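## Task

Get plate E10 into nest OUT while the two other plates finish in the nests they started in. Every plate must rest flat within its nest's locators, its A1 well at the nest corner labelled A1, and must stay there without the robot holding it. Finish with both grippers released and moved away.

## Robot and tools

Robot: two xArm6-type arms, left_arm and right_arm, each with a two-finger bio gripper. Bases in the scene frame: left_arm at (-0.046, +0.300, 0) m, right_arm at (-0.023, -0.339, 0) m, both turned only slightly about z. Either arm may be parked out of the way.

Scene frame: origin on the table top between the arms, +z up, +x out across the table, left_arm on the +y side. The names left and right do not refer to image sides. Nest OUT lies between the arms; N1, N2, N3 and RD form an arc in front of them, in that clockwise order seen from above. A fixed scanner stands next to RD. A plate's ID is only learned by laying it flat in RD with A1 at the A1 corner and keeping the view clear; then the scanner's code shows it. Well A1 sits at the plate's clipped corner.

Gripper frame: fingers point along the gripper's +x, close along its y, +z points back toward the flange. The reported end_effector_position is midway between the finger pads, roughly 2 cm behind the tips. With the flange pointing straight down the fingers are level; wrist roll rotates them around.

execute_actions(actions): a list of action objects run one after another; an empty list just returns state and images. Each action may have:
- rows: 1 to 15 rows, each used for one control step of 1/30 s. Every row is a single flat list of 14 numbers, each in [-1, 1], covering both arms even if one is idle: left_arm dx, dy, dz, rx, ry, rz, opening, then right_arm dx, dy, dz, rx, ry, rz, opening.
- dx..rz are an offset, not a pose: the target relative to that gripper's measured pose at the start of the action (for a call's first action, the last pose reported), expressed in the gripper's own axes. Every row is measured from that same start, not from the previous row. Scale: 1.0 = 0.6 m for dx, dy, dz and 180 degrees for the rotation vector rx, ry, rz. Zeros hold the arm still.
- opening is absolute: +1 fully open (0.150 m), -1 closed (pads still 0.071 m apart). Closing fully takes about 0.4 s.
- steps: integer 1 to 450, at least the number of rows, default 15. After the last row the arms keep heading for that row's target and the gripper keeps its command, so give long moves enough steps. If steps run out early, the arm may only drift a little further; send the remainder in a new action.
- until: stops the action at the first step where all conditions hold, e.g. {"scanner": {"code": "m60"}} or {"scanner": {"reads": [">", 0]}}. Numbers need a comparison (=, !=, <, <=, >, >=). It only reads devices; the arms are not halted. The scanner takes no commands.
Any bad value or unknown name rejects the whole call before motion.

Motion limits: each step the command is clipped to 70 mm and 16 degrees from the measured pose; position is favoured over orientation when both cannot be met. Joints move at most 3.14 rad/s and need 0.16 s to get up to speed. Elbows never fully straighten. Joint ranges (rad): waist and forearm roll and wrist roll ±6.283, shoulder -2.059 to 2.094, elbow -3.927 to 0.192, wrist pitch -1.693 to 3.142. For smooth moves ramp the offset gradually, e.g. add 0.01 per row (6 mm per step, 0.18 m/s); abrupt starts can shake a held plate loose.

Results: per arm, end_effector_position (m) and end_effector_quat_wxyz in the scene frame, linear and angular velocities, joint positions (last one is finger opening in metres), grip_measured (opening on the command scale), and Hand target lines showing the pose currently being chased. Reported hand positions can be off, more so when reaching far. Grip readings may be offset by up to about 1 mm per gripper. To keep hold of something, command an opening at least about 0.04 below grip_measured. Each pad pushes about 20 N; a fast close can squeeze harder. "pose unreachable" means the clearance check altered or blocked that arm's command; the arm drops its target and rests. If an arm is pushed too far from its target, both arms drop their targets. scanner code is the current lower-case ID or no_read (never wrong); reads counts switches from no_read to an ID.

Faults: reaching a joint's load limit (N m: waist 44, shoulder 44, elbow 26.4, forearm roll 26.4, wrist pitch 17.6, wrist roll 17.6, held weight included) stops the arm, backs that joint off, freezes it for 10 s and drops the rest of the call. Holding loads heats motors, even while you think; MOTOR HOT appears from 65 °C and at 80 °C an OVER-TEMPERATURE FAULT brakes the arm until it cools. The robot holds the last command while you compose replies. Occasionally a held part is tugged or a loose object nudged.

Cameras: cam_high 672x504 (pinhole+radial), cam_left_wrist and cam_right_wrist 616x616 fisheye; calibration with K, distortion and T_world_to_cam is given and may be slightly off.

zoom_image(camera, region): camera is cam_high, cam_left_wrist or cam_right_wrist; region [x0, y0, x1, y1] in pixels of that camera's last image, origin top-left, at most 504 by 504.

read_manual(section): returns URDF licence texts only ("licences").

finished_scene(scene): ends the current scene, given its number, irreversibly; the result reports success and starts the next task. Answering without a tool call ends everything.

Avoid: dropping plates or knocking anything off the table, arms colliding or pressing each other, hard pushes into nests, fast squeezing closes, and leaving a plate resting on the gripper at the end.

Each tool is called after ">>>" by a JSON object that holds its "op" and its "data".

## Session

>>> {"op": "execute_actions", "data": {"actions": []}}

Scene clock: 0.00 s.
left_arm: end_effector_position=(+0.2689, +0.8073, +0.2717) grip_measured=+1.00 end_effector_quat_wxyz=(+0.255, -0.326, -0.505, +0.758) end_effector_velocity=(+0.000, -0.000, -0.001) end_effector_angular_velocity=(-0.001, +0.002, -0.001) | right_arm: end_effector_position=(+0.4801, +0.2687, +0.3744) grip_measured=+1.00 end_effector_quat_wxyz=(+0.764, -0.486, -0.224, +0.361) end_effector_velocity=(+0.000, -0.000, +0.001) end_effector_angular_velocity=(+0.000, -0.000, -0.000)
Joint positions: left_arm=[ 0.767  0.245 -1.27  -2.85   0.275  1.063  0.15 ] | right_arm=[ 1.277  0.733 -2.12  -1.094  1.689  0.253  0.15 ]
Joint velocities: left_arm=[-0.001  0.001  0.     0.001 -0.001 -0.001  0.   ] | right_arm=[-0.001 -0.001  0.    -0.     0.    -0.001  0.   ]
Hand target (left_arm): +0.269, +0.807, +0.272; +0.255, -0.326, -0.505, +0.758
Hand target (right_arm): +0.480, +0.269, +0.374; +0.764, -0.486, -0.224, +0.361
scanner: code=no_read reads=0
camera_calibration (this result's frames):
cam_left_wrist: T_world_to_cam=[[-0.0631754, 0.322511, 0.944455, -0.499648], [0.99709, 0.0608472, 0.0459182, -0.315494], [-0.0426584, 0.944608, -0.325417, -0.538677], [0, 0, 0, 1]] pos_world=[0.260031, 0.689178, 0.311087]
cam_right_wrist: T_world_to_cam=[[0.409199, -0.345321, 0.844577, -0.428665], [0.165868, -0.882045, -0.441004, 0.333838], [0.897242, 0.320547, -0.303654, -0.279501], [0, 0, 0, 1]] pos_world=[0.370816, 0.236026, 0.424393]

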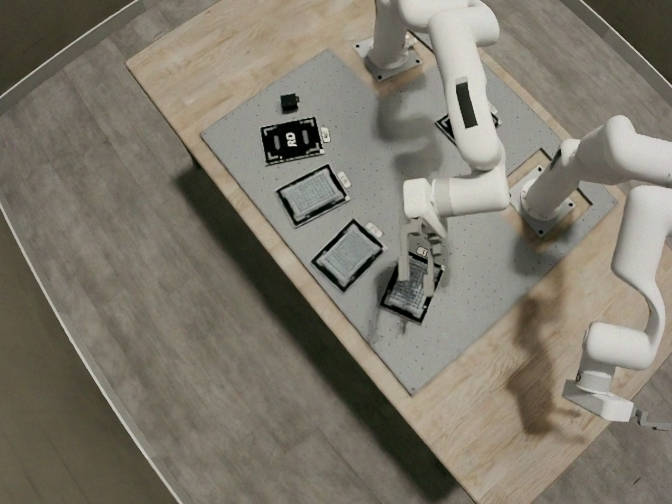

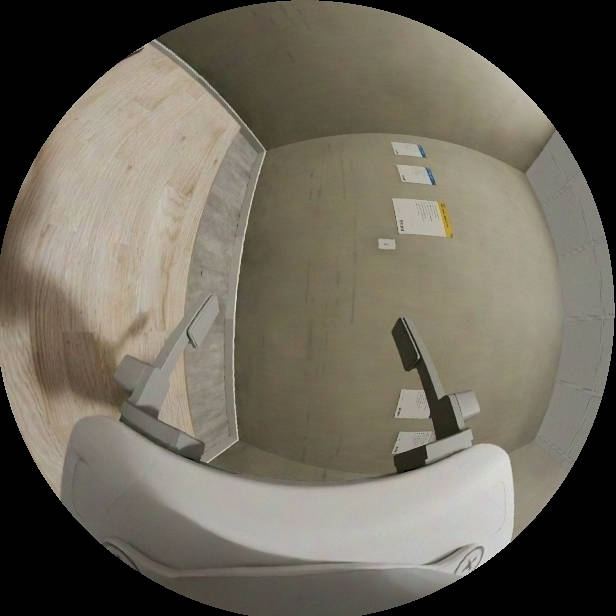

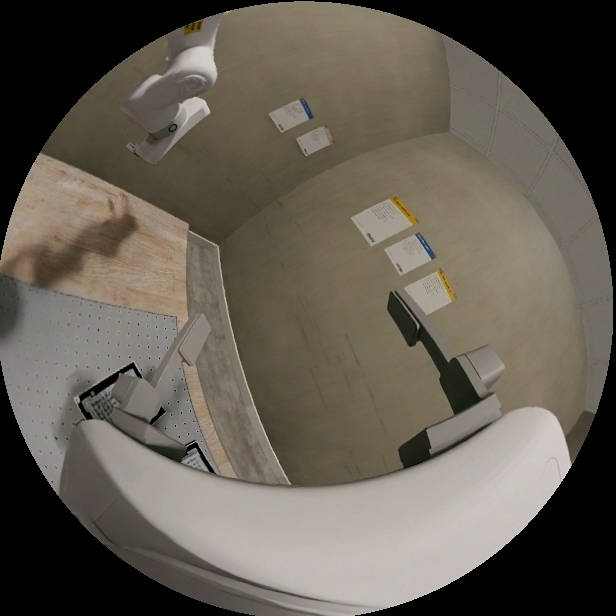

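>>> {"op": "execute_actions", "data": {"actions": [{"rows":[[0,0,0,0,0,0,1,-0.012,0.009,-0.014,0.017,0.007,-0.011,1],[0,0,0,0,0,0,1,-0.025,0.019,-0.027,0.034,0.013,-0.022,1],[0,0,0,0,0,0,1,-0.05,0.037,-0.054,0.069,0.027,-0.043,1],[0,0,0,0,0,0,1,-0.075,0.056,-0.082,0.103,0.04,-0.065,1],[0,0,0,0,0,0,1,-0.1,0.075,-0.109,0.137,0.053,-0.086,0.5],[0,0,0,0,0,0,1,-0.125,0.094,-0.136,0.171,0.067,-0.108,0.5],[0,0,0,0,0,0,1,-0.15,0.112,-0.163,0.206,0.08,-0.129,0.3],[0,0,0,0,0,0,1,-0.175,0.131,-0.19,0.24,0.093,-0.151,0],[0,0,0,0,0,0,1,-0.2,0.15,-0.218,0.274,0.107,-0.172,0],[0,0,0,0,0,0,1,-0.225,0.168,-0.245,0.308,0.12,-0.194,0],[0,0,0,0,0,0,1,-0.25,0.187,-0.272,0.3427,0.1333,-0.2155,0]],"steps":45},{"rows":[[0,0,0,0,0,0,1,0,0,-0.02,0,0,0,0],[0,0,0,0,0,0,1,0,0,-0.05,0,0,0,0],[0,0,0,0,0,0,1,0,0,-0.09,0,0,0,0],[0,0,0,0,0,0,1,0,0,-0.13,0,0,0,0],[0,0,0,0,0,0,1,0,-0.01,-0.17,0,0,0,0],[0,0,0,0,0,0,1,0,-0.01,-0.21,0,0,0,0]],"steps":25}]}}

>>> {"op": "zoom_image", "data": {"camera": "cam_right_wrist", "region": [140, 270, 460, 500]}}

>>> {"op": "zoom_image", "data": {"camera": "cam_right_wrist", "region": [70, 310, 220, 450]}}

Scene clock: 17.37 s.
left_arm: end_effector_position=(+0.2689, +0.8073, +0.2717) grip_measured=+1.00 end_effector_quat_wxyz=(+0.255, -0.326, -0.505, +0.758) end_effector_velocity=(+0.001, +0.000, -0.000) end_effector_angular_velocity=(+0.002, -0.001, -0.001) | right_arm: end_effector_position=(+0.4602, +0.0828, +0.0794) grip_measured=+0.00 end_effector_quat_wxyz=(+0.998, -0.000, -0.000, +0.061) end_effector_velocity=(-0.000, -0.003, -0.005) end_effector_angular_velocity=(-0.005, +0.005, -0.003)
Joint positions: left_arm=[ 0.767  0.245 -1.27  -2.85   0.275  1.063  0.15 ] | right_arm=[ 1.058  0.583 -1.143 -0.     0.56   0.755  0.111]
Joint velocities: left_arm=[-0.     0.001 -0.     0.001  0.003  0.     0.   ] | right_arm=[-0.002  0.006  0.002  0.002 -0.001 -0.     0.   ]
Hand target (left_arm): +0.269, +0.807, +0.272; +0.255, -0.326, -0.505, +0.758
Hand target (right_arm): +0.460, +0.083, +0.079; +0.998, -0.000, +0.000, +0.061
Off the commanded pose (left_arm): 0.000 m, 0 deg.
Off the commanded pose (right_arm): 0.001 m, 0 deg.
scanner: code=no_read reads=0
camera_calibration (this result's frames):
cam_left_wrist: T_world_to_cam=[[-0.0631754, 0.322511, 0.944455, -0.499648], [0.99709, 0.0608474, 0.0459181, -0.315494], [-0.0426585, 0.944608, -0.325417, -0.538677], [0, 0, 0, 1]] pos_world=[0.260031, 0.689178, 0.311087]
cam_right_wrist: T_world_to_cam=[[0.10934, -0.986256, -0.123871, 0.0323912], [-0.577015, 0.0384956, -0.815826, 0.338497], [0.809381, 0.160678, -0.564876, -0.217198], [0, 0, 0, 1]] pos_world=[0.367572, 0.0538142, 0.157477]

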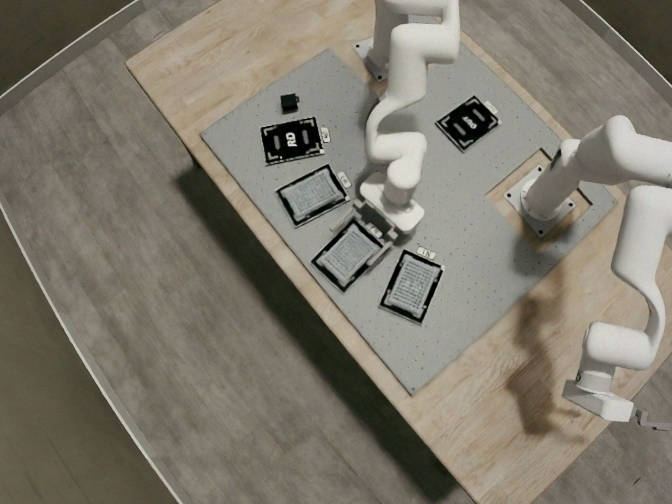

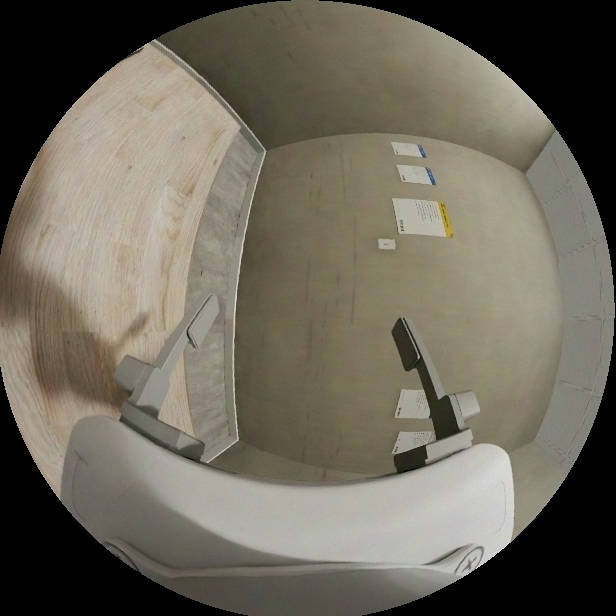

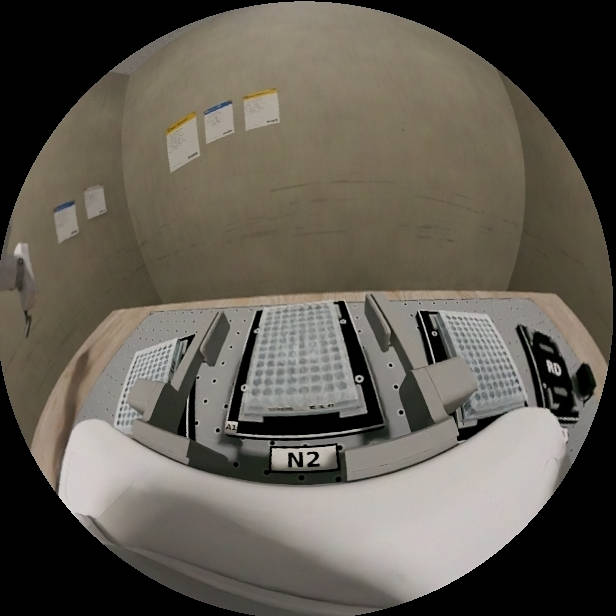

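Region (140, 270, 460, 500) of cam_right_wrist's 616x616 image, scaled by 1.575, with more detail than that image has; it fills the top 362 rows of this view, and the rest is white.

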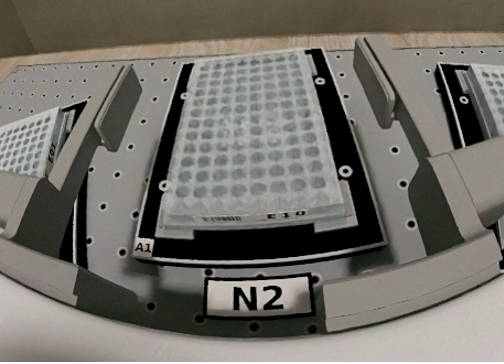

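Region (70, 310, 220, 450) of cam_right_wrist's 616x616 image, scaled by 3.360, with more detail than that image has; it fills the top 470 rows of this view, and the rest is white.

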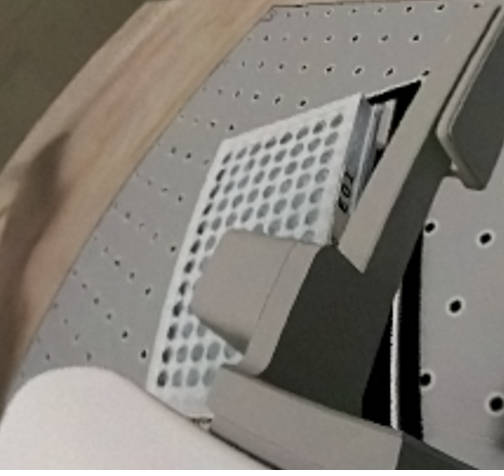

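>>> {"op": "execute_actions", "data": {"actions": [{"rows":[[0,0,0,0,0,0,1,0.006,0,-0.01,0,0,0,-0.1],[0,0,0,0,0,0,1,0.012,0,-0.02,0,0,0,-0.1],[0,0,0,0,0,0,1,0.018,0,-0.032,0,0,0,-0.2],[0,0,0,0,0,0,1,0.025,0,-0.045,0,0,0,-0.2]],"steps":18}]}}

>>> {"op": "zoom_image", "data": {"camera": "cam_right_wrist", "region": [180, 270, 420, 490]}}

>>> {"op": "zoom_image", "data": {"camera": "cam_high", "region": [300, 195, 410, 300]}}

Scene clock: 24.13 s.
left_arm: end_effector_position=(+0.2689, +0.8073, +0.2717) grip_measured=+1.00 end_effector_quat_wxyz=(+0.255, -0.326, -0.505, +0.758) end_effector_velocity=(+0.001, -0.001, -0.000) end_effector_angular_velocity=(-0.001, +0.002, -0.001) | right_arm: end_effector_position=(+0.4750, +0.0847, +0.0528) grip_measured=-0.20 end_effector_quat_wxyz=(+0.998, +0.000, -0.000, +0.061) end_effector_velocity=(-0.002, -0.002, -0.005) end_effector_angular_velocity=(-0.008, +0.006, +0.001)
Joint positions: left_arm=[ 0.767  0.245 -1.27  -2.85   0.275  1.063  0.15 ] | right_arm=[ 1.039  0.676 -1.206 -0.     0.53   0.735  0.103]
Joint velocities: left_arm=[-0.002  0.    -0.     0.    -0.002  0.001  0.   ] | right_arm=[ 0.     0.007  0.002 -0.001  0.001  0.     0.   ]
Hand target (left_arm): +0.269, +0.807, +0.272; +0.255, -0.326, -0.505, +0.758
Hand target (right_arm): +0.475, +0.085, +0.052; +0.998, -0.000, -0.000, +0.061
Off the commanded pose (left_arm): 0.000 m, 0 deg.
Off the commanded pose (right_arm): 0.000 m, 0 deg.
scanner: code=no_read reads=0
camera_calibration (this result's frames):
cam_left_wrist: T_world_to_cam=[[-0.0631754, 0.322511, 0.944455, -0.499648], [0.99709, 0.0608474, 0.0459181, -0.315494], [-0.0426585, 0.944608, -0.325417, -0.538677], [0, 0, 0, 1]] pos_world=[0.260031, 0.689178, 0.311087]
cam_right_wrist: T_world_to_cam=[[0.109557, -0.986184, -0.124255, 0.0292843], [-0.576711, 0.0387483, -0.816029, 0.32508], [0.809569, 0.161061, -0.564498, -0.244708], [0, 0, 0, 1]] pos_world=[0.382377, 0.0556963, 0.130776]

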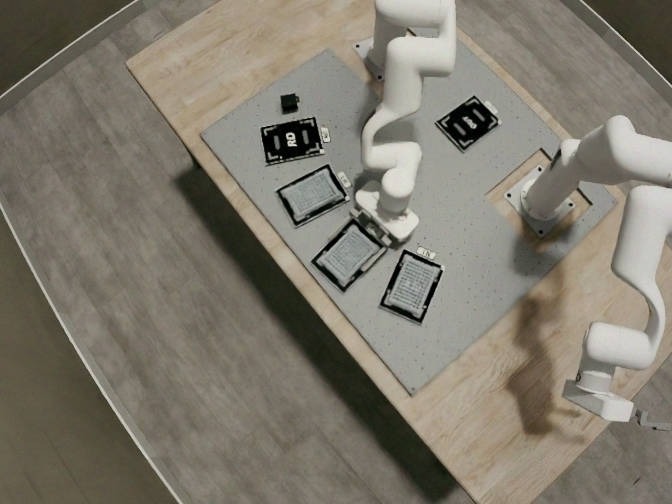

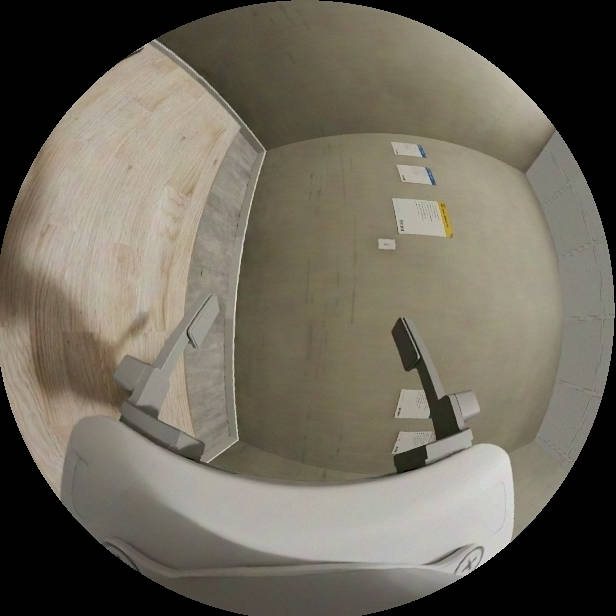

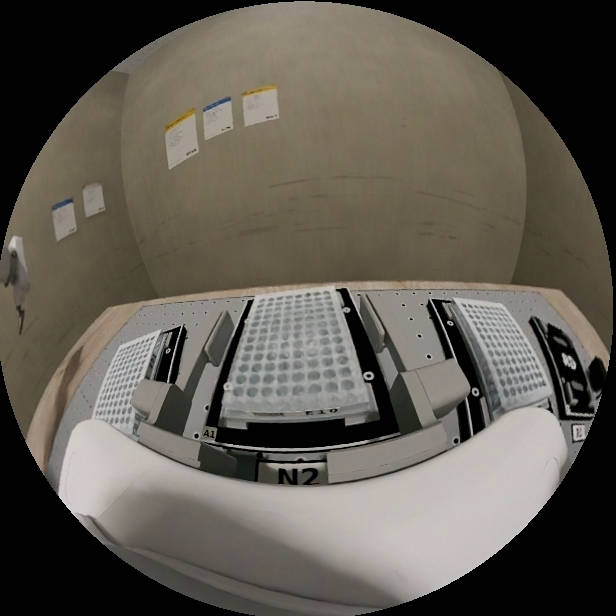

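Region (180, 270, 420, 490) of cam_right_wrist's 616x616 image, scaled by 2.100, with more detail than that image has; it fills the top 462 rows of this view, and the rest is white.

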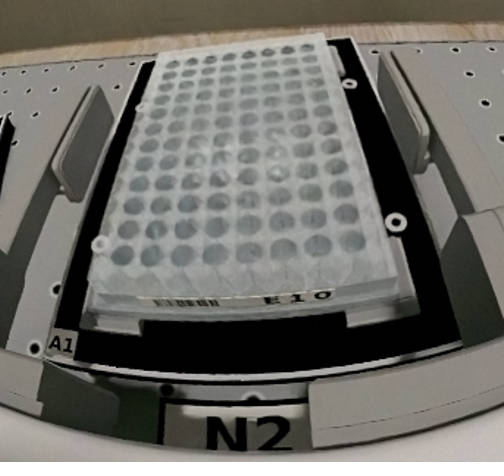

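Region (300, 195, 410, 300) of cam_high's 672x504 image, scaled by 4.582, with more detail than that image has; it fills the top 481 rows of this view, and the rest is white.

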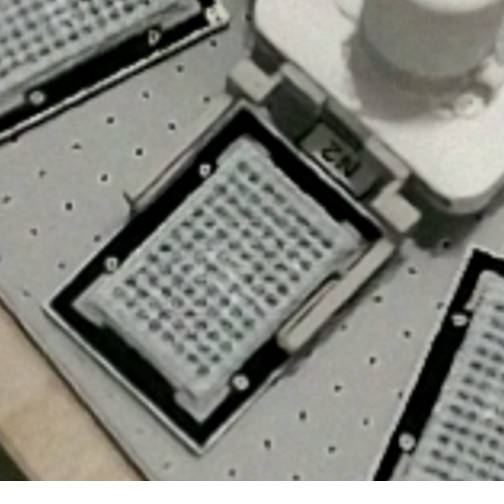

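>>> {"op": "execute_actions", "data": {"actions": [{"rows":[[0,0,0,0,0,0,1,0.002,0.004,-0.006,0,0,0.004,-0.3],[0,0,0,0,0,0,1,0.002,0.004,-0.013,0,0,0.004,-0.35],[0,0,0,0,0,0,1,0.002,0.004,-0.02,0,0,0.004,-0.4],[0,0,0,0,0,0,1,0.002,0.004,-0.024,0,0,0.004,-0.45],[0,0,0,0,0,0,1,0.002,0.004,-0.024,0,0,0.004,-0.5]],"steps":18}]}}

>>> {"op": "zoom_image", "data": {"camera": "cam_right_wrist", "region": [180, 270, 420, 490]}}

Scene clock: 30.07 s.
left_arm: end_effector_position=(+0.2689, +0.8073, +0.2717) grip_measured=+1.00 end_effector_quat_wxyz=(+0.255, -0.326, -0.505, +0.758) end_effector_velocity=(-0.000, -0.000, -0.000) end_effector_angular_velocity=(-0.000, +0.002, -0.000) | right_arm: end_effector_position=(+0.4759, +0.0873, +0.0384) grip_measured=-0.50 end_effector_quat_wxyz=(+0.998, +0.000, -0.000, +0.067) end_effector_velocity=(+0.000, -0.000, -0.001) end_effector_angular_velocity=(+0.000, -0.001, +0.000)
Joint positions: left_arm=[ 0.767  0.245 -1.27  -2.85   0.275  1.063  0.15 ] | right_arm=[ 1.038  0.716 -1.223 -0.     0.506  0.722  0.091]
Joint velocities: left_arm=[-0.     0.     0.     0.001 -0.001  0.001  0.   ] | right_arm=[-0.     0.002  0.001 -0.001 -0.003  0.     0.   ]
Hand target (left_arm): +0.269, +0.807, +0.272; +0.255, -0.326, -0.505, +0.758
Hand target (right_arm): +0.476, +0.087, +0.038; +0.998, +0.000, -0.000, +0.067
Off the commanded pose (left_arm): 0.000 m, 0 deg.
Off the commanded pose (right_arm): 0.000 m, 0 deg.
scanner: code=no_read reads=0
camera_calibration (this result's frames):
cam_left_wrist: T_world_to_cam=[[-0.0631754, 0.322511, 0.944455, -0.499648], [0.99709, 0.0608474, 0.0459181, -0.315494], [-0.0426585, 0.944608, -0.325417, -0.538677], [0, 0, 0, 1]] pos_world=[0.260031, 0.689178, 0.311087]
cam_right_wrist: T_world_to_cam=[[0.121966, -0.98472, -0.124304, 0.0238758], [-0.577154, 0.0315244, -0.816027, 0.314621], [0.807476, 0.17127, -0.56449, -0.253816], [0, 0, 0, 1]] pos_world=[0.383623, 0.0570638, 0.116431]

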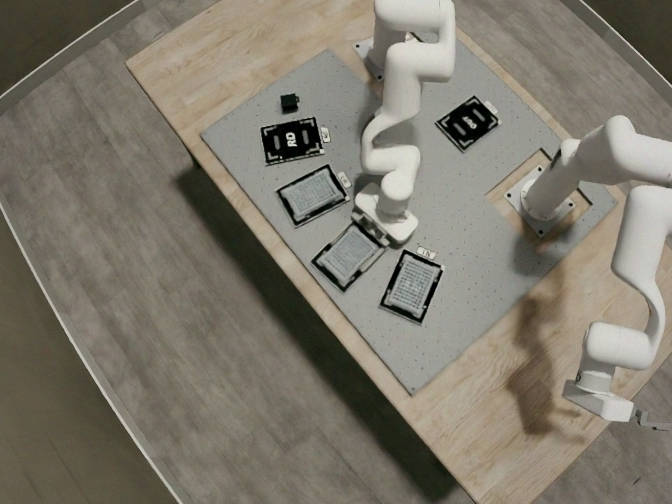

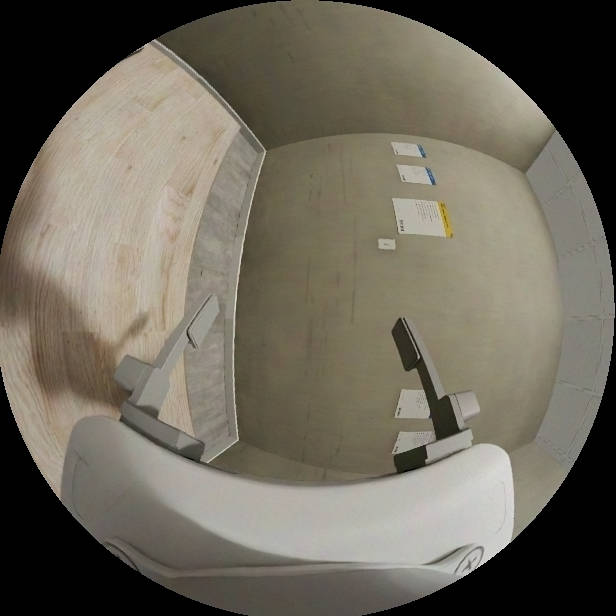

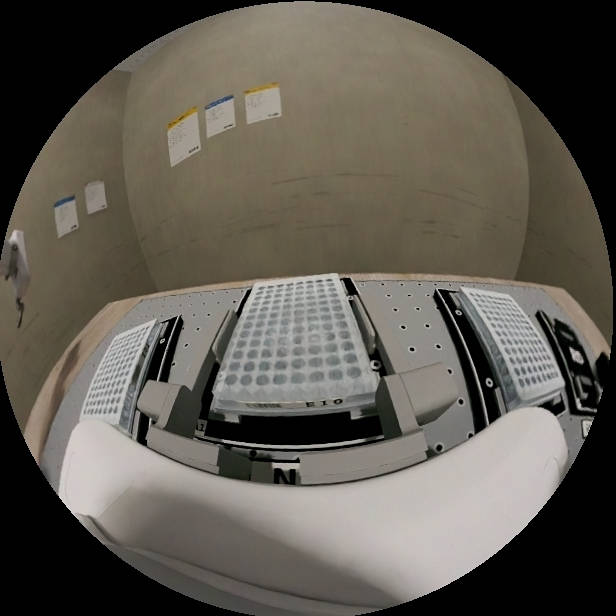

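Region (180, 270, 420, 490) of cam_right_wrist's 616x616 image, scaled by 2.100, with more detail than that image has; it fills the top 462 rows of this view, and the rest is white.

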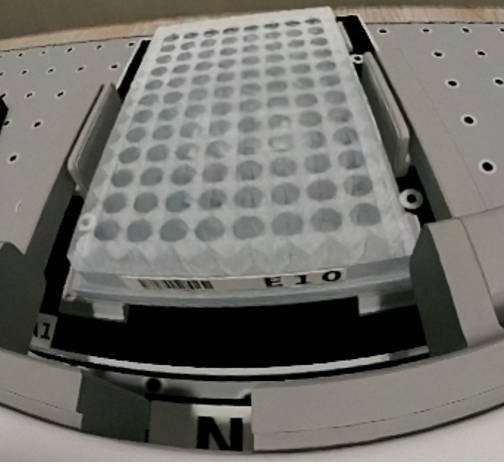

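>>> {"op": "execute_actions", "data": {"actions": [{"rows":[[0,0,0,0,0,0,1,0,0,-0.003,0,0,0,-0.5],[0,0,0,0,0,0,1,0,0,-0.003,0,0,0,-0.52],[0,0,0,0,0,0,1,0,0,-0.003,0,0,0,-0.54],[0,0,0,0,0,0,1,0,0,-0.003,0,0,0,-0.56],[0,0,0,0,0,0,1,0,0,-0.003,0,0,0,-0.58],[0,0,0,0,0,0,1,0,0,-0.003,0,0,0,-0.6],[0,0,0,0,0,0,1,0,0,-0.003,0,0,0,-0.62],[0,0,0,0,0,0,1,0,0,-0.003,0,0,0,-0.64],[0,0,0,0,0,0,1,0,0,-0.003,0,0,0,-0.66],[0,0,0,0,0,0,1,0,0,-0.003,0,0,0,-0.68],[0,0,0,0,0,0,1,0,0,-0.003,0,0,0,-0.7],[0,0,0,0,0,0,1,0,0,-0.003,0,0,0,-0.73],[0,0,0,0,0,0,1,0,0,-0.003,0,0,0,-0.76],[0,0,0,0,0,0,1,0,0,-0.003,0,0,0,-0.8]],"steps":22}]}}

>>> {"op": "zoom_image", "data": {"camera": "cam_right_wrist", "region": [180, 270, 420, 490]}}

Scene clock: 38.87 s.
left_arm: end_effector_position=(+0.2689, +0.8073, +0.2717) grip_measured=+1.00 end_effector_quat_wxyz=(+0.255, -0.326, -0.505, +0.758) end_effector_velocity=(-0.000, +0.000, +0.000) end_effector_angular_velocity=(+0.001, -0.000, -0.000) | right_arm: end_effector_position=(+0.4763, +0.0872, +0.0373) grip_measured=-0.62 end_effector_quat_wxyz=(+0.998, +0.001, -0.001, +0.067) end_effector_velocity=(-0.000, -0.000, -0.001) end_effector_angular_velocity=(-0.001, +0.000, +0.001)
Joint positions: left_arm=[ 0.767  0.245 -1.27  -2.85   0.275  1.063  0.15 ] | right_arm=[ 1.038  0.72  -1.224 -0.     0.503  0.723  0.086]
Joint velocities: left_arm=[ 0.    -0.     0.     0.001  0.001  0.     0.   ] | right_arm=[ 0.     0.     0.001 -0.    -0.    -0.001 -0.   ]
Hand target (left_arm): +0.269, +0.807, +0.272; +0.255, -0.326, -0.505, +0.758
Hand target (right_arm): +0.476, +0.087, +0.037; +0.998, +0.000, -0.000, +0.067
Off the commanded pose (left_arm): 0.000 m, 0 deg.
Off the commanded pose (right_arm): 0.001 m, 0 deg.
scanner: code=no_read reads=0
camera_calibration (this result's frames):
cam_left_wrist: T_world_to_cam=[[-0.0631755, 0.322511, 0.944455, -0.499648], [0.99709, 0.0608474, 0.0459182, -0.315494], [-0.0426585, 0.944608, -0.325417, -0.538677], [0, 0, 0, 1]] pos_world=[0.260031, 0.689178, 0.311087]
cam_right_wrist: T_world_to_cam=[[0.120978, -0.984725, -0.125226, 0.0240992], [-0.57647, 0.0330047, -0.816451, 0.313482], [0.808113, 0.170962, -0.563671, -0.255096], [0, 0, 0, 1]] pos_world=[0.383944, 0.0569964, 0.115171]

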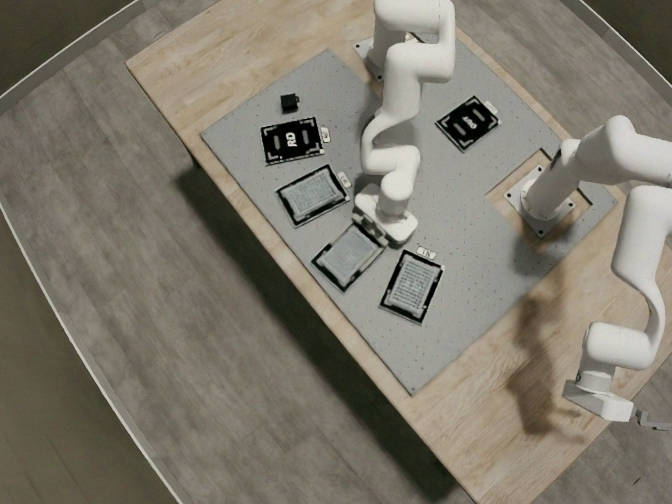

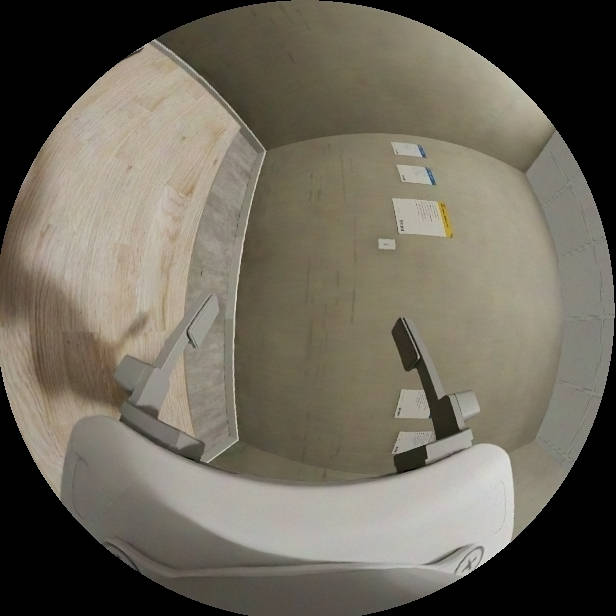

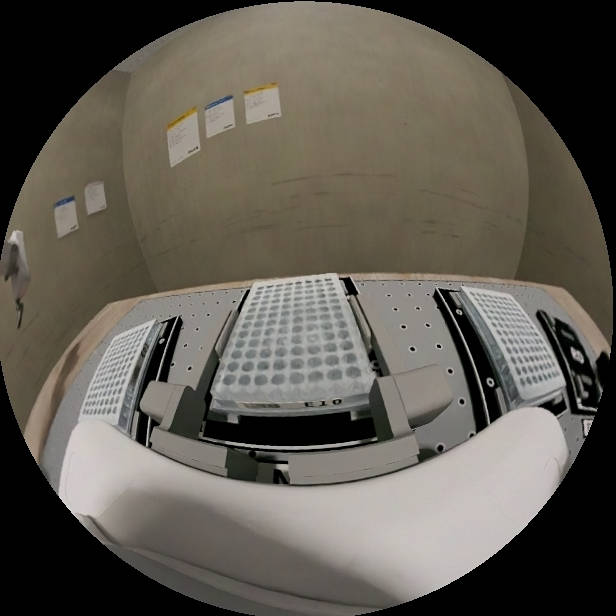

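Region (180, 270, 420, 490) of cam_right_wrist's 616x616 image, scaled by 2.100, with more detail than that image has; it fills the top 462 rows of this view, and the rest is white.

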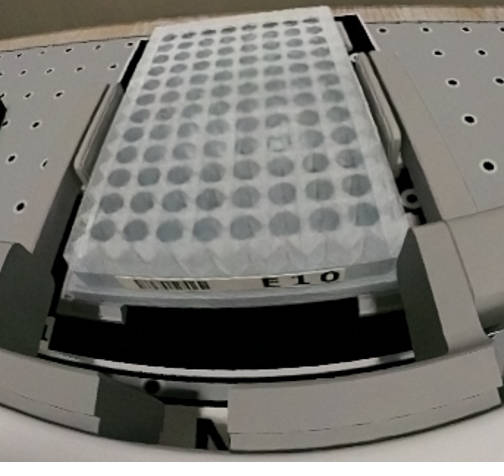

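Fingers just touch the locators; gripped. Lift 10 mm for reference.

>>> {"op": "execute_actions", "data": {"actions": [{"rows":[[0,0,0,0,0,0,1,0,0,0.003,0,0,0,-0.8],[0,0,0,0,0,0,1,0,0,0.007,0,0,0,-0.8],[0,0,0,0,0,0,1,0,0,0.012,0,0,0,-0.8],[0,0,0,0,0,0,1,0,0,0.017,0,0,0,-0.8],[0,0,0,0,0,0,1,0,0,0.02,0,0,0,-0.8]],"steps":16}]}}

>>> {"op": "zoom_image", "data": {"camera": "cam_right_wrist", "region": [180, 270, 420, 490]}}

>>> {"op": "zoom_image", "data": {"camera": "cam_high", "region": [420, 80, 520, 170]}}

Scene clock: 44.90 s.
left_arm: end_effector_position=(+0.2689, +0.8073, +0.2717) grip_measured=+1.00 end_effector_quat_wxyz=(+0.255, -0.326, -0.505, +0.758) end_effector_velocity=(+0.000, -0.000, +0.000) end_effector_angular_velocity=(+0.001, -0.000, -0.001) | right_arm: end_effector_position=(+0.4754, +0.0873, +0.0481) grip_measured=-0.62 end_effector_quat_wxyz=(+0.998, -0.000, +0.000, +0.068) end_effector_velocity=(+0.006, +0.000, +0.008) end_effector_angular_velocity=(+0.014, -0.011, -0.011)
Joint positions: left_arm=[ 0.767  0.245 -1.27  -2.85   0.275  1.063  0.15 ] | right_arm=[ 1.039  0.69  -1.214 -0.     0.525  0.722  0.086]
Joint velocities: left_arm=[-0.001 -0.     0.     0.001  0.001  0.     0.   ] | right_arm=[-0.005 -0.006 -0.007  0.002 -0.005  0.004 -0.   ]
Hand target (left_arm): +0.269, +0.807, +0.272; +0.255, -0.326, -0.505, +0.758
Hand target (right_arm): +0.476, +0.087, +0.049; +0.998, +0.001, -0.001, +0.067
Off the commanded pose (left_arm): 0.000 m, 0 deg.
Off the commanded pose (right_arm): 0.001 m, 0 deg.
scanner: code=no_read reads=0
camera_calibration (this result's frames):
cam_left_wrist: T_world_to_cam=[[-0.0631756, 0.322511, 0.944455, -0.499648], [0.99709, 0.0608474, 0.0459184, -0.315494], [-0.0426584, 0.944608, -0.325417, -0.538677], [0, 0, 0, 1]] pos_world=[0.260031, 0.689178, 0.311087]
cam_right_wrist: T_world_to_cam=[[0.122402, -0.984775, -0.123432, 0.0248762], [-0.577823, 0.0304068, -0.815596, 0.322617], [0.806932, 0.171152, -0.565304, -0.24768], [0, 0, 0, 1]] pos_world=[0.383231, 0.0570787, 0.126181]

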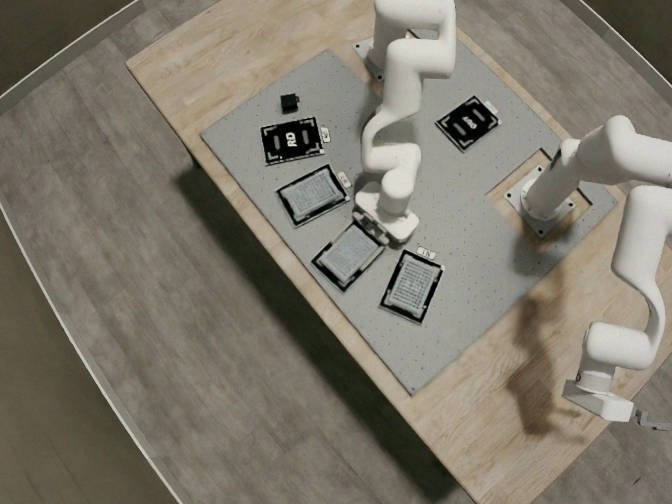

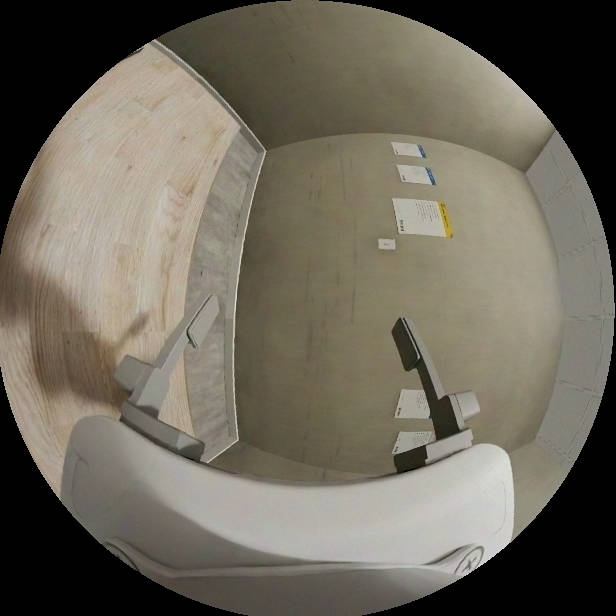

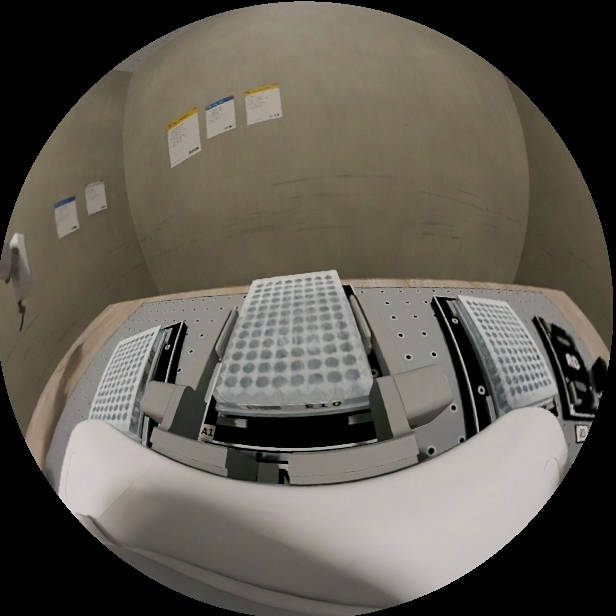

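Region (180, 270, 420, 490) of cam_right_wrist's 616x616 image, scaled by 2.100, with more detail than that image has; it fills the top 462 rows of this view, and the rest is white.

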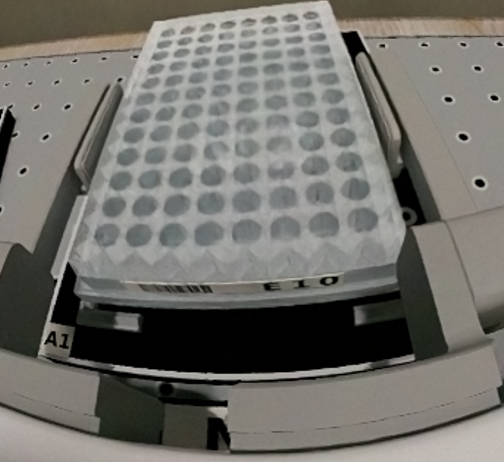

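Region (420, 80, 520, 170) of cam_high's 672x504 image, scaled by 5.040, with more detail than that image has; it fills the top 454 rows of this view, and the rest is white.

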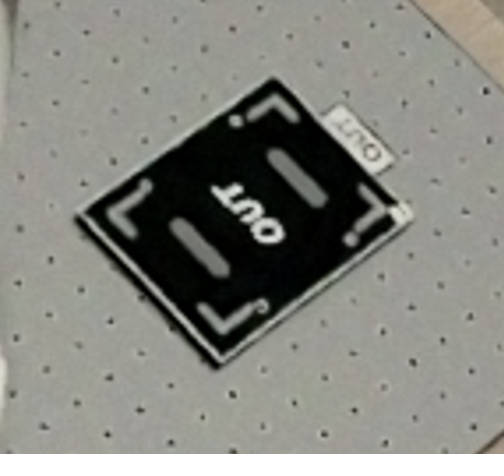

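>>> {"op": "execute_actions", "data": {"actions": [{"rows":[[0,0,0,0,0,0,1,0,0,0.005,0,0,0,-0.8],[0,0,0,0,0,0,1,0,0,0.012,0,0,0,-0.8],[0,0,0,0,0,0,1,0,0,0.02,0,0,0,-0.8],[0,0,0,0,0,0,1,0,0,0.03,0,0,0,-0.8],[0,0,0,0,0,0,1,-0.003,0,0.04,0,0,0,-0.8],[0,0,0,0,0,0,1,-0.008,0,0.047,0,0,0,-0.8],[0,0,0,0,0,0,1,-0.015,0,0.05,0,0,0,-0.8],[0,0,0,0,0,0,1,-0.025,0,0.05,0,0,0,-0.8],[0,0,0,0,0,0,1,-0.037,0,0.05,0,0,0,-0.8],[0,0,0,0,0,0,1,-0.05,0,0.05,0,0,0,-0.8],[0,0,0,0,0,0,1,-0.065,0,0.05,0,0,0,-0.8],[0,0,0,0,0,0,1,-0.08,0,0.05,0,0,0,-0.8],[0,0,0,0,0,0,1,-0.095,0,0.05,0,0,0,-0.8],[0,0,0,0,0,0,1,-0.11,0,0.05,0,0,0,-0.8],[0,0,0,0,0,0,1,-0.125,0,0.05,0,0,0,-0.8]]},
{"rows":[[0,0,0,0,0,0,1,-0.07,0,0,0,0,0,-0.8],[0,0,0,0,0,0,1,-0.085,0,0,0,0,0,-0.8],[0,0,0,0,0,0,1,-0.1,0,0,0,0,0,-0.8],[0,0,0,0,0,0,1,-0.115,0,0,0,0,0,-0.8],[0,0,0,0,0,0,1,-0.13,0,0,0,0,0,-0.8],[0,0,0,0,0,0,1,-0.145,0,0,0,0,0,-0.8],[0,0,0,0,0,0,1,-0.16,0,0,0,0,0,-0.8],[0,0,0,0,0,0,1,-0.175,0,0,0,0,0,-0.8],[0,0,0,0,0,0,1,-0.19,0,0,0,0,0,-0.8],[0,0,0,0,0,0,1,-0.205,0,0,0,0,0,-0.8],[0,0,0,0,0,0,1,-0.22,0,0,0,0,0,-0.8],[0,0,0,0,0,0,1,-0.235,0,0,0,0,0,-0.8],[0,0,0,0,0,0,1,-0.25,0,0,0,0,0,-0.8],[0,0,0,0,0,0,1,-0.265,0,0,0,0,0,-0.8],[0,0,0,0,0,0,1,-0.28,0,0,0,0,0,-0.8]]},
{"rows":[[0,0,0,0,0,0,1,-0.07,0,0,0,0,0,-0.8],[0,0,0,0,0,0,1,-0.085,0,0,0,0,0,-0.8],[0,0,0,0,0,0,1,-0.1,0,0,0,0,0,-0.8],[0,0,0,0,0,0,1,-0.115,0,0,0,0,0,-0.8],[0,0,0,0,0,0,1,-0.13,0,0,0,0,0,-0.8],[0,0,0,0,0,0,1,-0.145,0,0,0,0,0,-0.8],[0,0,0,0,0,0,1,-0.16,0,0,0,0,0,-0.8],[0,0,0,0,0,0,1,-0.175,0,0,0,0,0,-0.8],[0,0,0,0,0,0,1,-0.19,0,0,0,0,0,-0.8],[0,0,0,0,0,0,1,-0.205,0,0,0,0,0,-0.8],[0,0,0,0,0,0,1,-0.22,0,0,0,0,0,-0.8],[0,0,0,0,0,0,1,-0.235,0,0,0,0,0,-0.8],[0,0,0,0,0,0,1,-0.25,0,0,0,0,0,-0.8],[0,0,0,0,0,0,1,-0.265,0,0,0,0,0,-0.8],[0,0,0,0,0,0,1,-0.28,0,0,0,0,0,-0.8]]},
{"rows":[[0,0,0,0,0,0,1,-0.07,0,0,0,0,-0.004,-0.8],[0,0,0,0,0,0,1,-0.085,0,0,0,0,-0.008,-0.8],[0,0,0,0,0,0,1,-0.1,0,0,0,0,-0.012,-0.8],[0,0,0,0,0,0,1,-0.115,0,0,0,0,-0.016,-0.8],[0,0,0,0,0,0,1,-0.13,0,0,0,0,-0.02,-0.8],[0,0,0,0,0,0,1,-0.145,0,0,0,0,-0.024,-0.8],[0,0,0,0,0,0,1,-0.16,0,0,0,0,-0.028,-0.8],[0,0,0,0,0,0,1,-0.175,0,0,0,0,-0.032,-0.8],[0,0,0,0,0,0,1,-0.19,0,0,0,0,-0.036,-0.8],[0,0,0,0,0,0,1,-0.205,0,0,0,0,-0.04,-0.8],[0,0,0,0,0,0,1,-0.22,0,0,0,0,-0.044,-0.8],[0,0,0,0,0,0,1,-0.235,0,0,0,0,-0.048,-0.8],[0,0,0,0,0,0,1,-0.248,0,0,0,0,-0.052,-0.8],[0,0,0,0,0,0,1,-0.258,0,0,0,0,-0.056,-0.8],[0,0,0,0,0,0,1,-0.265,0,0,0,0,-0.059,-0.8]],"steps":26}]}}

Scene clock: 76.00 s.
left_arm: end_effector_position=(+0.2689, +0.8073, +0.2717) grip_measured=+1.00 end_effector_quat_wxyz=(+0.255, -0.326, -0.505, +0.758) end_effector_velocity=(+0.001, -0.000, +0.000) end_effector_angular_velocity=(+0.001, -0.001, -0.002) | right_arm: end_effector_position=(+0.0132, +0.0254, +0.0744) grip_measured=-0.62 end_effector_quat_wxyz=(+1.000, -0.002, +0.009, -0.023) end_effector_velocity=(-0.004, -0.000, +0.001) end_effector_angular_velocity=(-0.000, -0.022, -0.013)
Joint positions: left_arm=[ 0.767  0.245 -1.27  -2.85   0.275  1.063  0.15 ] | right_arm=[ 2.05   0.285 -0.6    0.059  0.313  1.858  0.086]
Joint velocities: left_arm=[-0.001  0.    -0.     0.     0.002 -0.     0.   ] | right_arm=[ 0.003  0.015 -0.014 -0.068  0.004  0.081  0.   ]
Hand target (left_arm): +0.269, +0.807, +0.272; +0.255, -0.326, -0.505, +0.758
Hand target (right_arm): +0.012, +0.026, +0.075; +1.000, -0.001, +0.008, -0.023
Off the commanded pose (left_arm): 0.000 m, 0 deg.
Off the commanded pose (right_arm): 0.000 m, 0 deg.
scanner: code=no_read reads=0
camera_calibration (this result's frames):
cam_left_wrist: T_world_to_cam=[[-0.0631758, 0.322511, 0.944455, -0.499648], [0.99709, 0.0608472, 0.0459186, -0.315494], [-0.0426582, 0.944608, -0.325417, -0.538677], [0, 0, 0, 1]] pos_world=[0.260031, 0.689178, 0.311087]
cam_right_wrist: T_world_to_cam=[[-0.0593537, -0.990971, -0.120221, 0.0261121], [-0.577278, 0.132327, -0.805754, 0.0755443], [0.814388, 0.0215762, -0.57992, 0.155582], [0, 0, 0, 1]] pos_world=[-0.0815444, 0.0125229, 0.154235]

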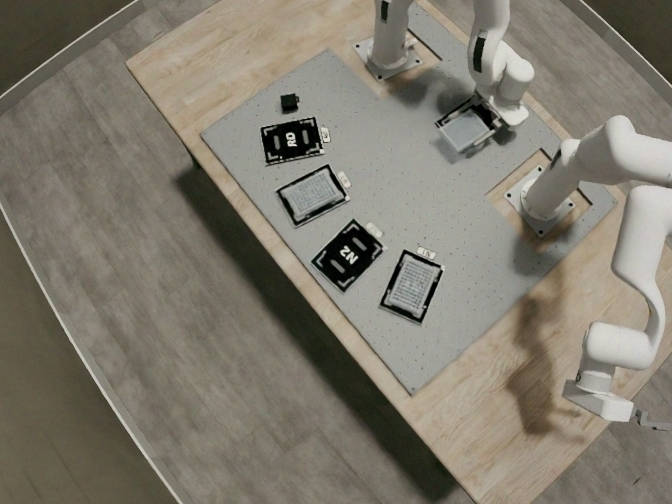

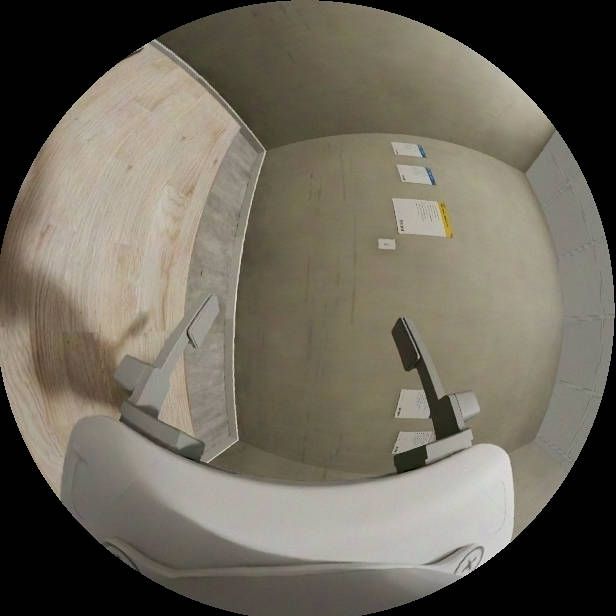

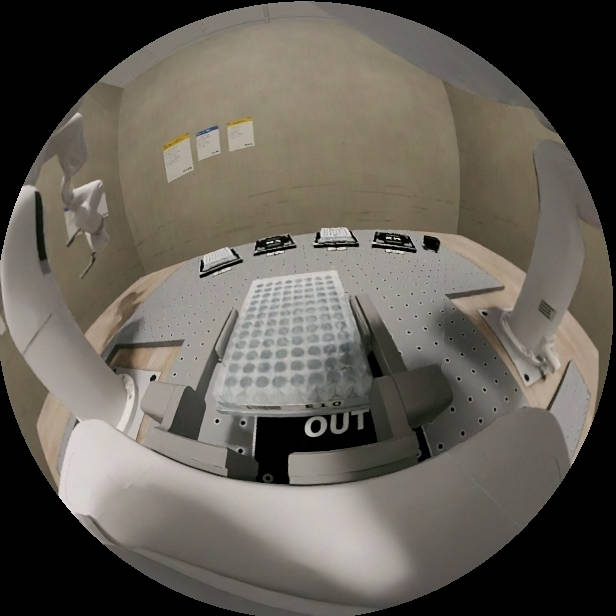

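>>> {"op": "execute_actions", "data": {"actions": [{"rows":[[0,0,0,0,0,0,1,-0.005,-0.002,0,0,0,0,-0.8],[0,0,0,0,0,0,1,-0.013,-0.006,0,0.001,-0.001,0,-0.8],[0,0,0,0,0,0,1,-0.025,-0.011,0,0.001,-0.002,0,-0.8],[0,0,0,0,0,0,1,-0.037,-0.016,0,0.001,-0.003,0,-0.8],[0,0,0,0,0,0,1,-0.049,-0.021,0,0.001,-0.004,0,-0.8],[0,0,0,0,0,0,1,-0.061,-0.027,-0.004,0.001,-0.005,0,-0.8],[0,0,0,0,0,0,1,-0.073,-0.032,-0.01,0.001,-0.0055,0,-0.8],[0,0,0,0,0,0,1,-0.084,-0.037,-0.017,0.001,-0.0055,0,-0.8],[0,0,0,0,0,0,1,-0.091,-0.04,-0.024,0.001,-0.0055,0,-0.8],[0,0,0,0,0,0,1,-0.095,-0.0417,-0.031,0.001,-0.0055,0,-0.8],[0,0,0,0,0,0,1,-0.095,-0.0417,-0.038,0.001,-0.0055,0,-0.8],[0,0,0,0,0,0,1,-0.095,-0.0417,-0.044,0.001,-0.0055,0,-0.8],[0,0,0,0,0,0,1,-0.095,-0.0417,-0.048,0.001,-0.0055,0,-0.8]],"steps":28}]}}

>>> {"op": "zoom_image", "data": {"camera": "cam_right_wrist", "region": [180, 270, 420, 490]}}

Scene clock: 85.10 s.
left_arm: end_effector_position=(+0.2689, +0.8073, +0.2717) grip_measured=+1.00 end_effector_quat_wxyz=(+0.255, -0.326, -0.505, +0.758) end_effector_velocity=(+0.000, +0.000, -0.001) end_effector_angular_velocity=(+0.000, -0.001, -0.000) | right_arm: end_effector_position=(-0.0456, +0.0030, +0.0467) grip_measured=-0.62 end_effector_quat_wxyz=(+1.000, -0.000, +0.001, -0.023) end_effector_velocity=(-0.001, -0.000, -0.001) end_effector_angular_velocity=(-0.000, -0.001, +0.004)
Joint positions: left_arm=[ 0.767  0.245 -1.27  -2.85   0.275  1.063  0.15 ] | right_arm=[ 2.209  0.393 -0.623  0.007  0.229  2.067  0.086]
Joint velocities: left_arm=[ 0.     0.001 -0.    -0.     0.002 -0.     0.   ] | right_arm=[ 0.003  0.003 -0.    -0.005 -0.002  0.004  0.   ]
Hand target (left_arm): +0.269, +0.807, +0.272; +0.255, -0.326, -0.505, +0.758
Hand target (right_arm): -0.046, +0.003, +0.047; +1.000, -0.000, +0.001, -0.023
Off the commanded pose (left_arm): 0.000 m, 0 deg.
Off the commanded pose (right_arm): 0.000 m, 0 deg.
scanner: code=no_read reads=0
camera_calibration (this result's frames):
cam_left_wrist: T_world_to_cam=[[-0.0631759, 0.322511, 0.944455, -0.499648], [0.99709, 0.0608472, 0.0459187, -0.315494], [-0.0426581, 0.944608, -0.325417, -0.538677], [0, 0, 0, 1]] pos_world=[0.260031, 0.689178, 0.311087]
cam_right_wrist: T_world_to_cam=[[-0.0575116, -0.99066, -0.123634, -0.00270827], [-0.563845, 0.134428, -0.814867, 0.023331], [0.823876, 0.0228459, -0.566309, 0.187682], [0, 0, 0, 1]] pos_world=[-0.141627, -0.0101071, 0.124963]

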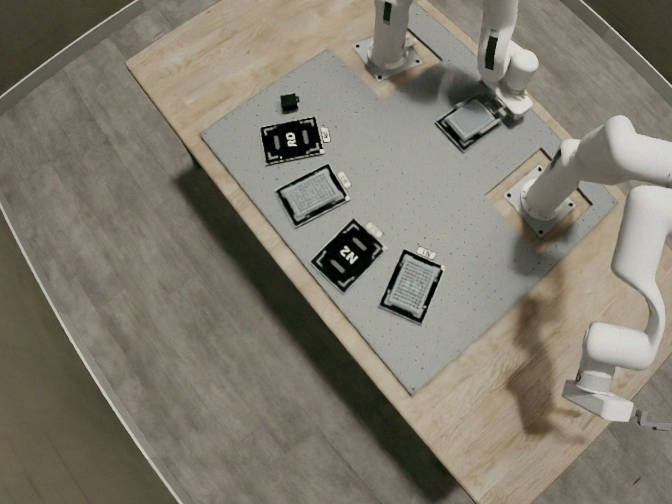

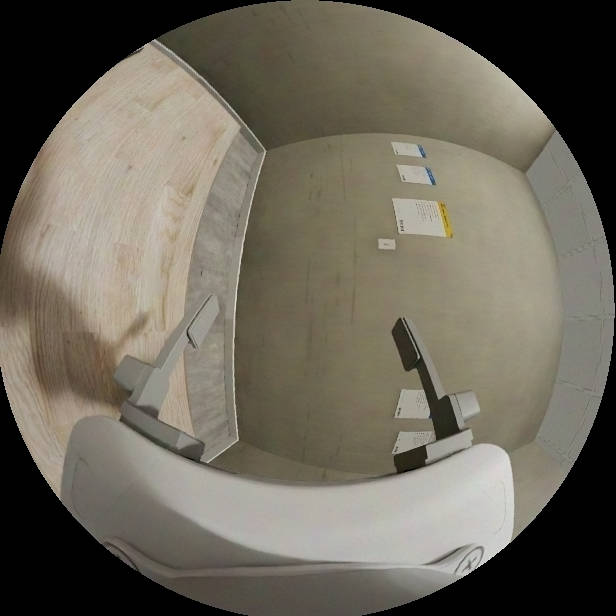

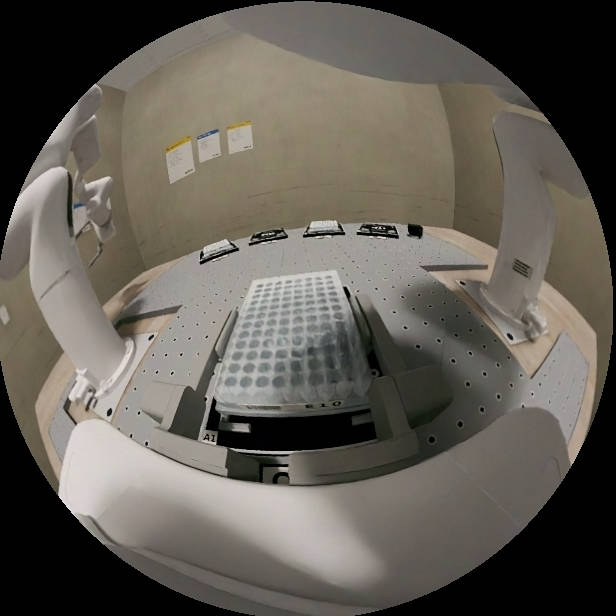

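Region (180, 270, 420, 490) of cam_right_wrist's 616x616 image, scaled by 2.100, with more detail than that image has; it fills the top 462 rows of this view, and the rest is white.

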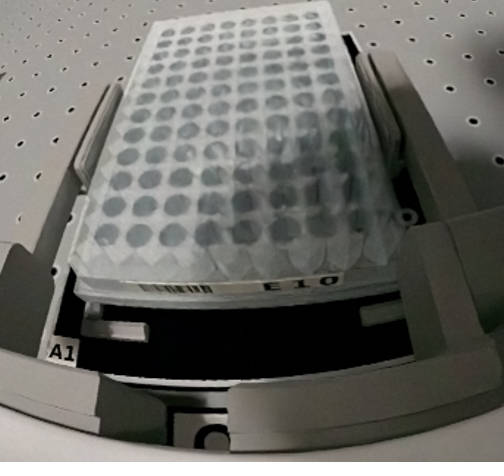

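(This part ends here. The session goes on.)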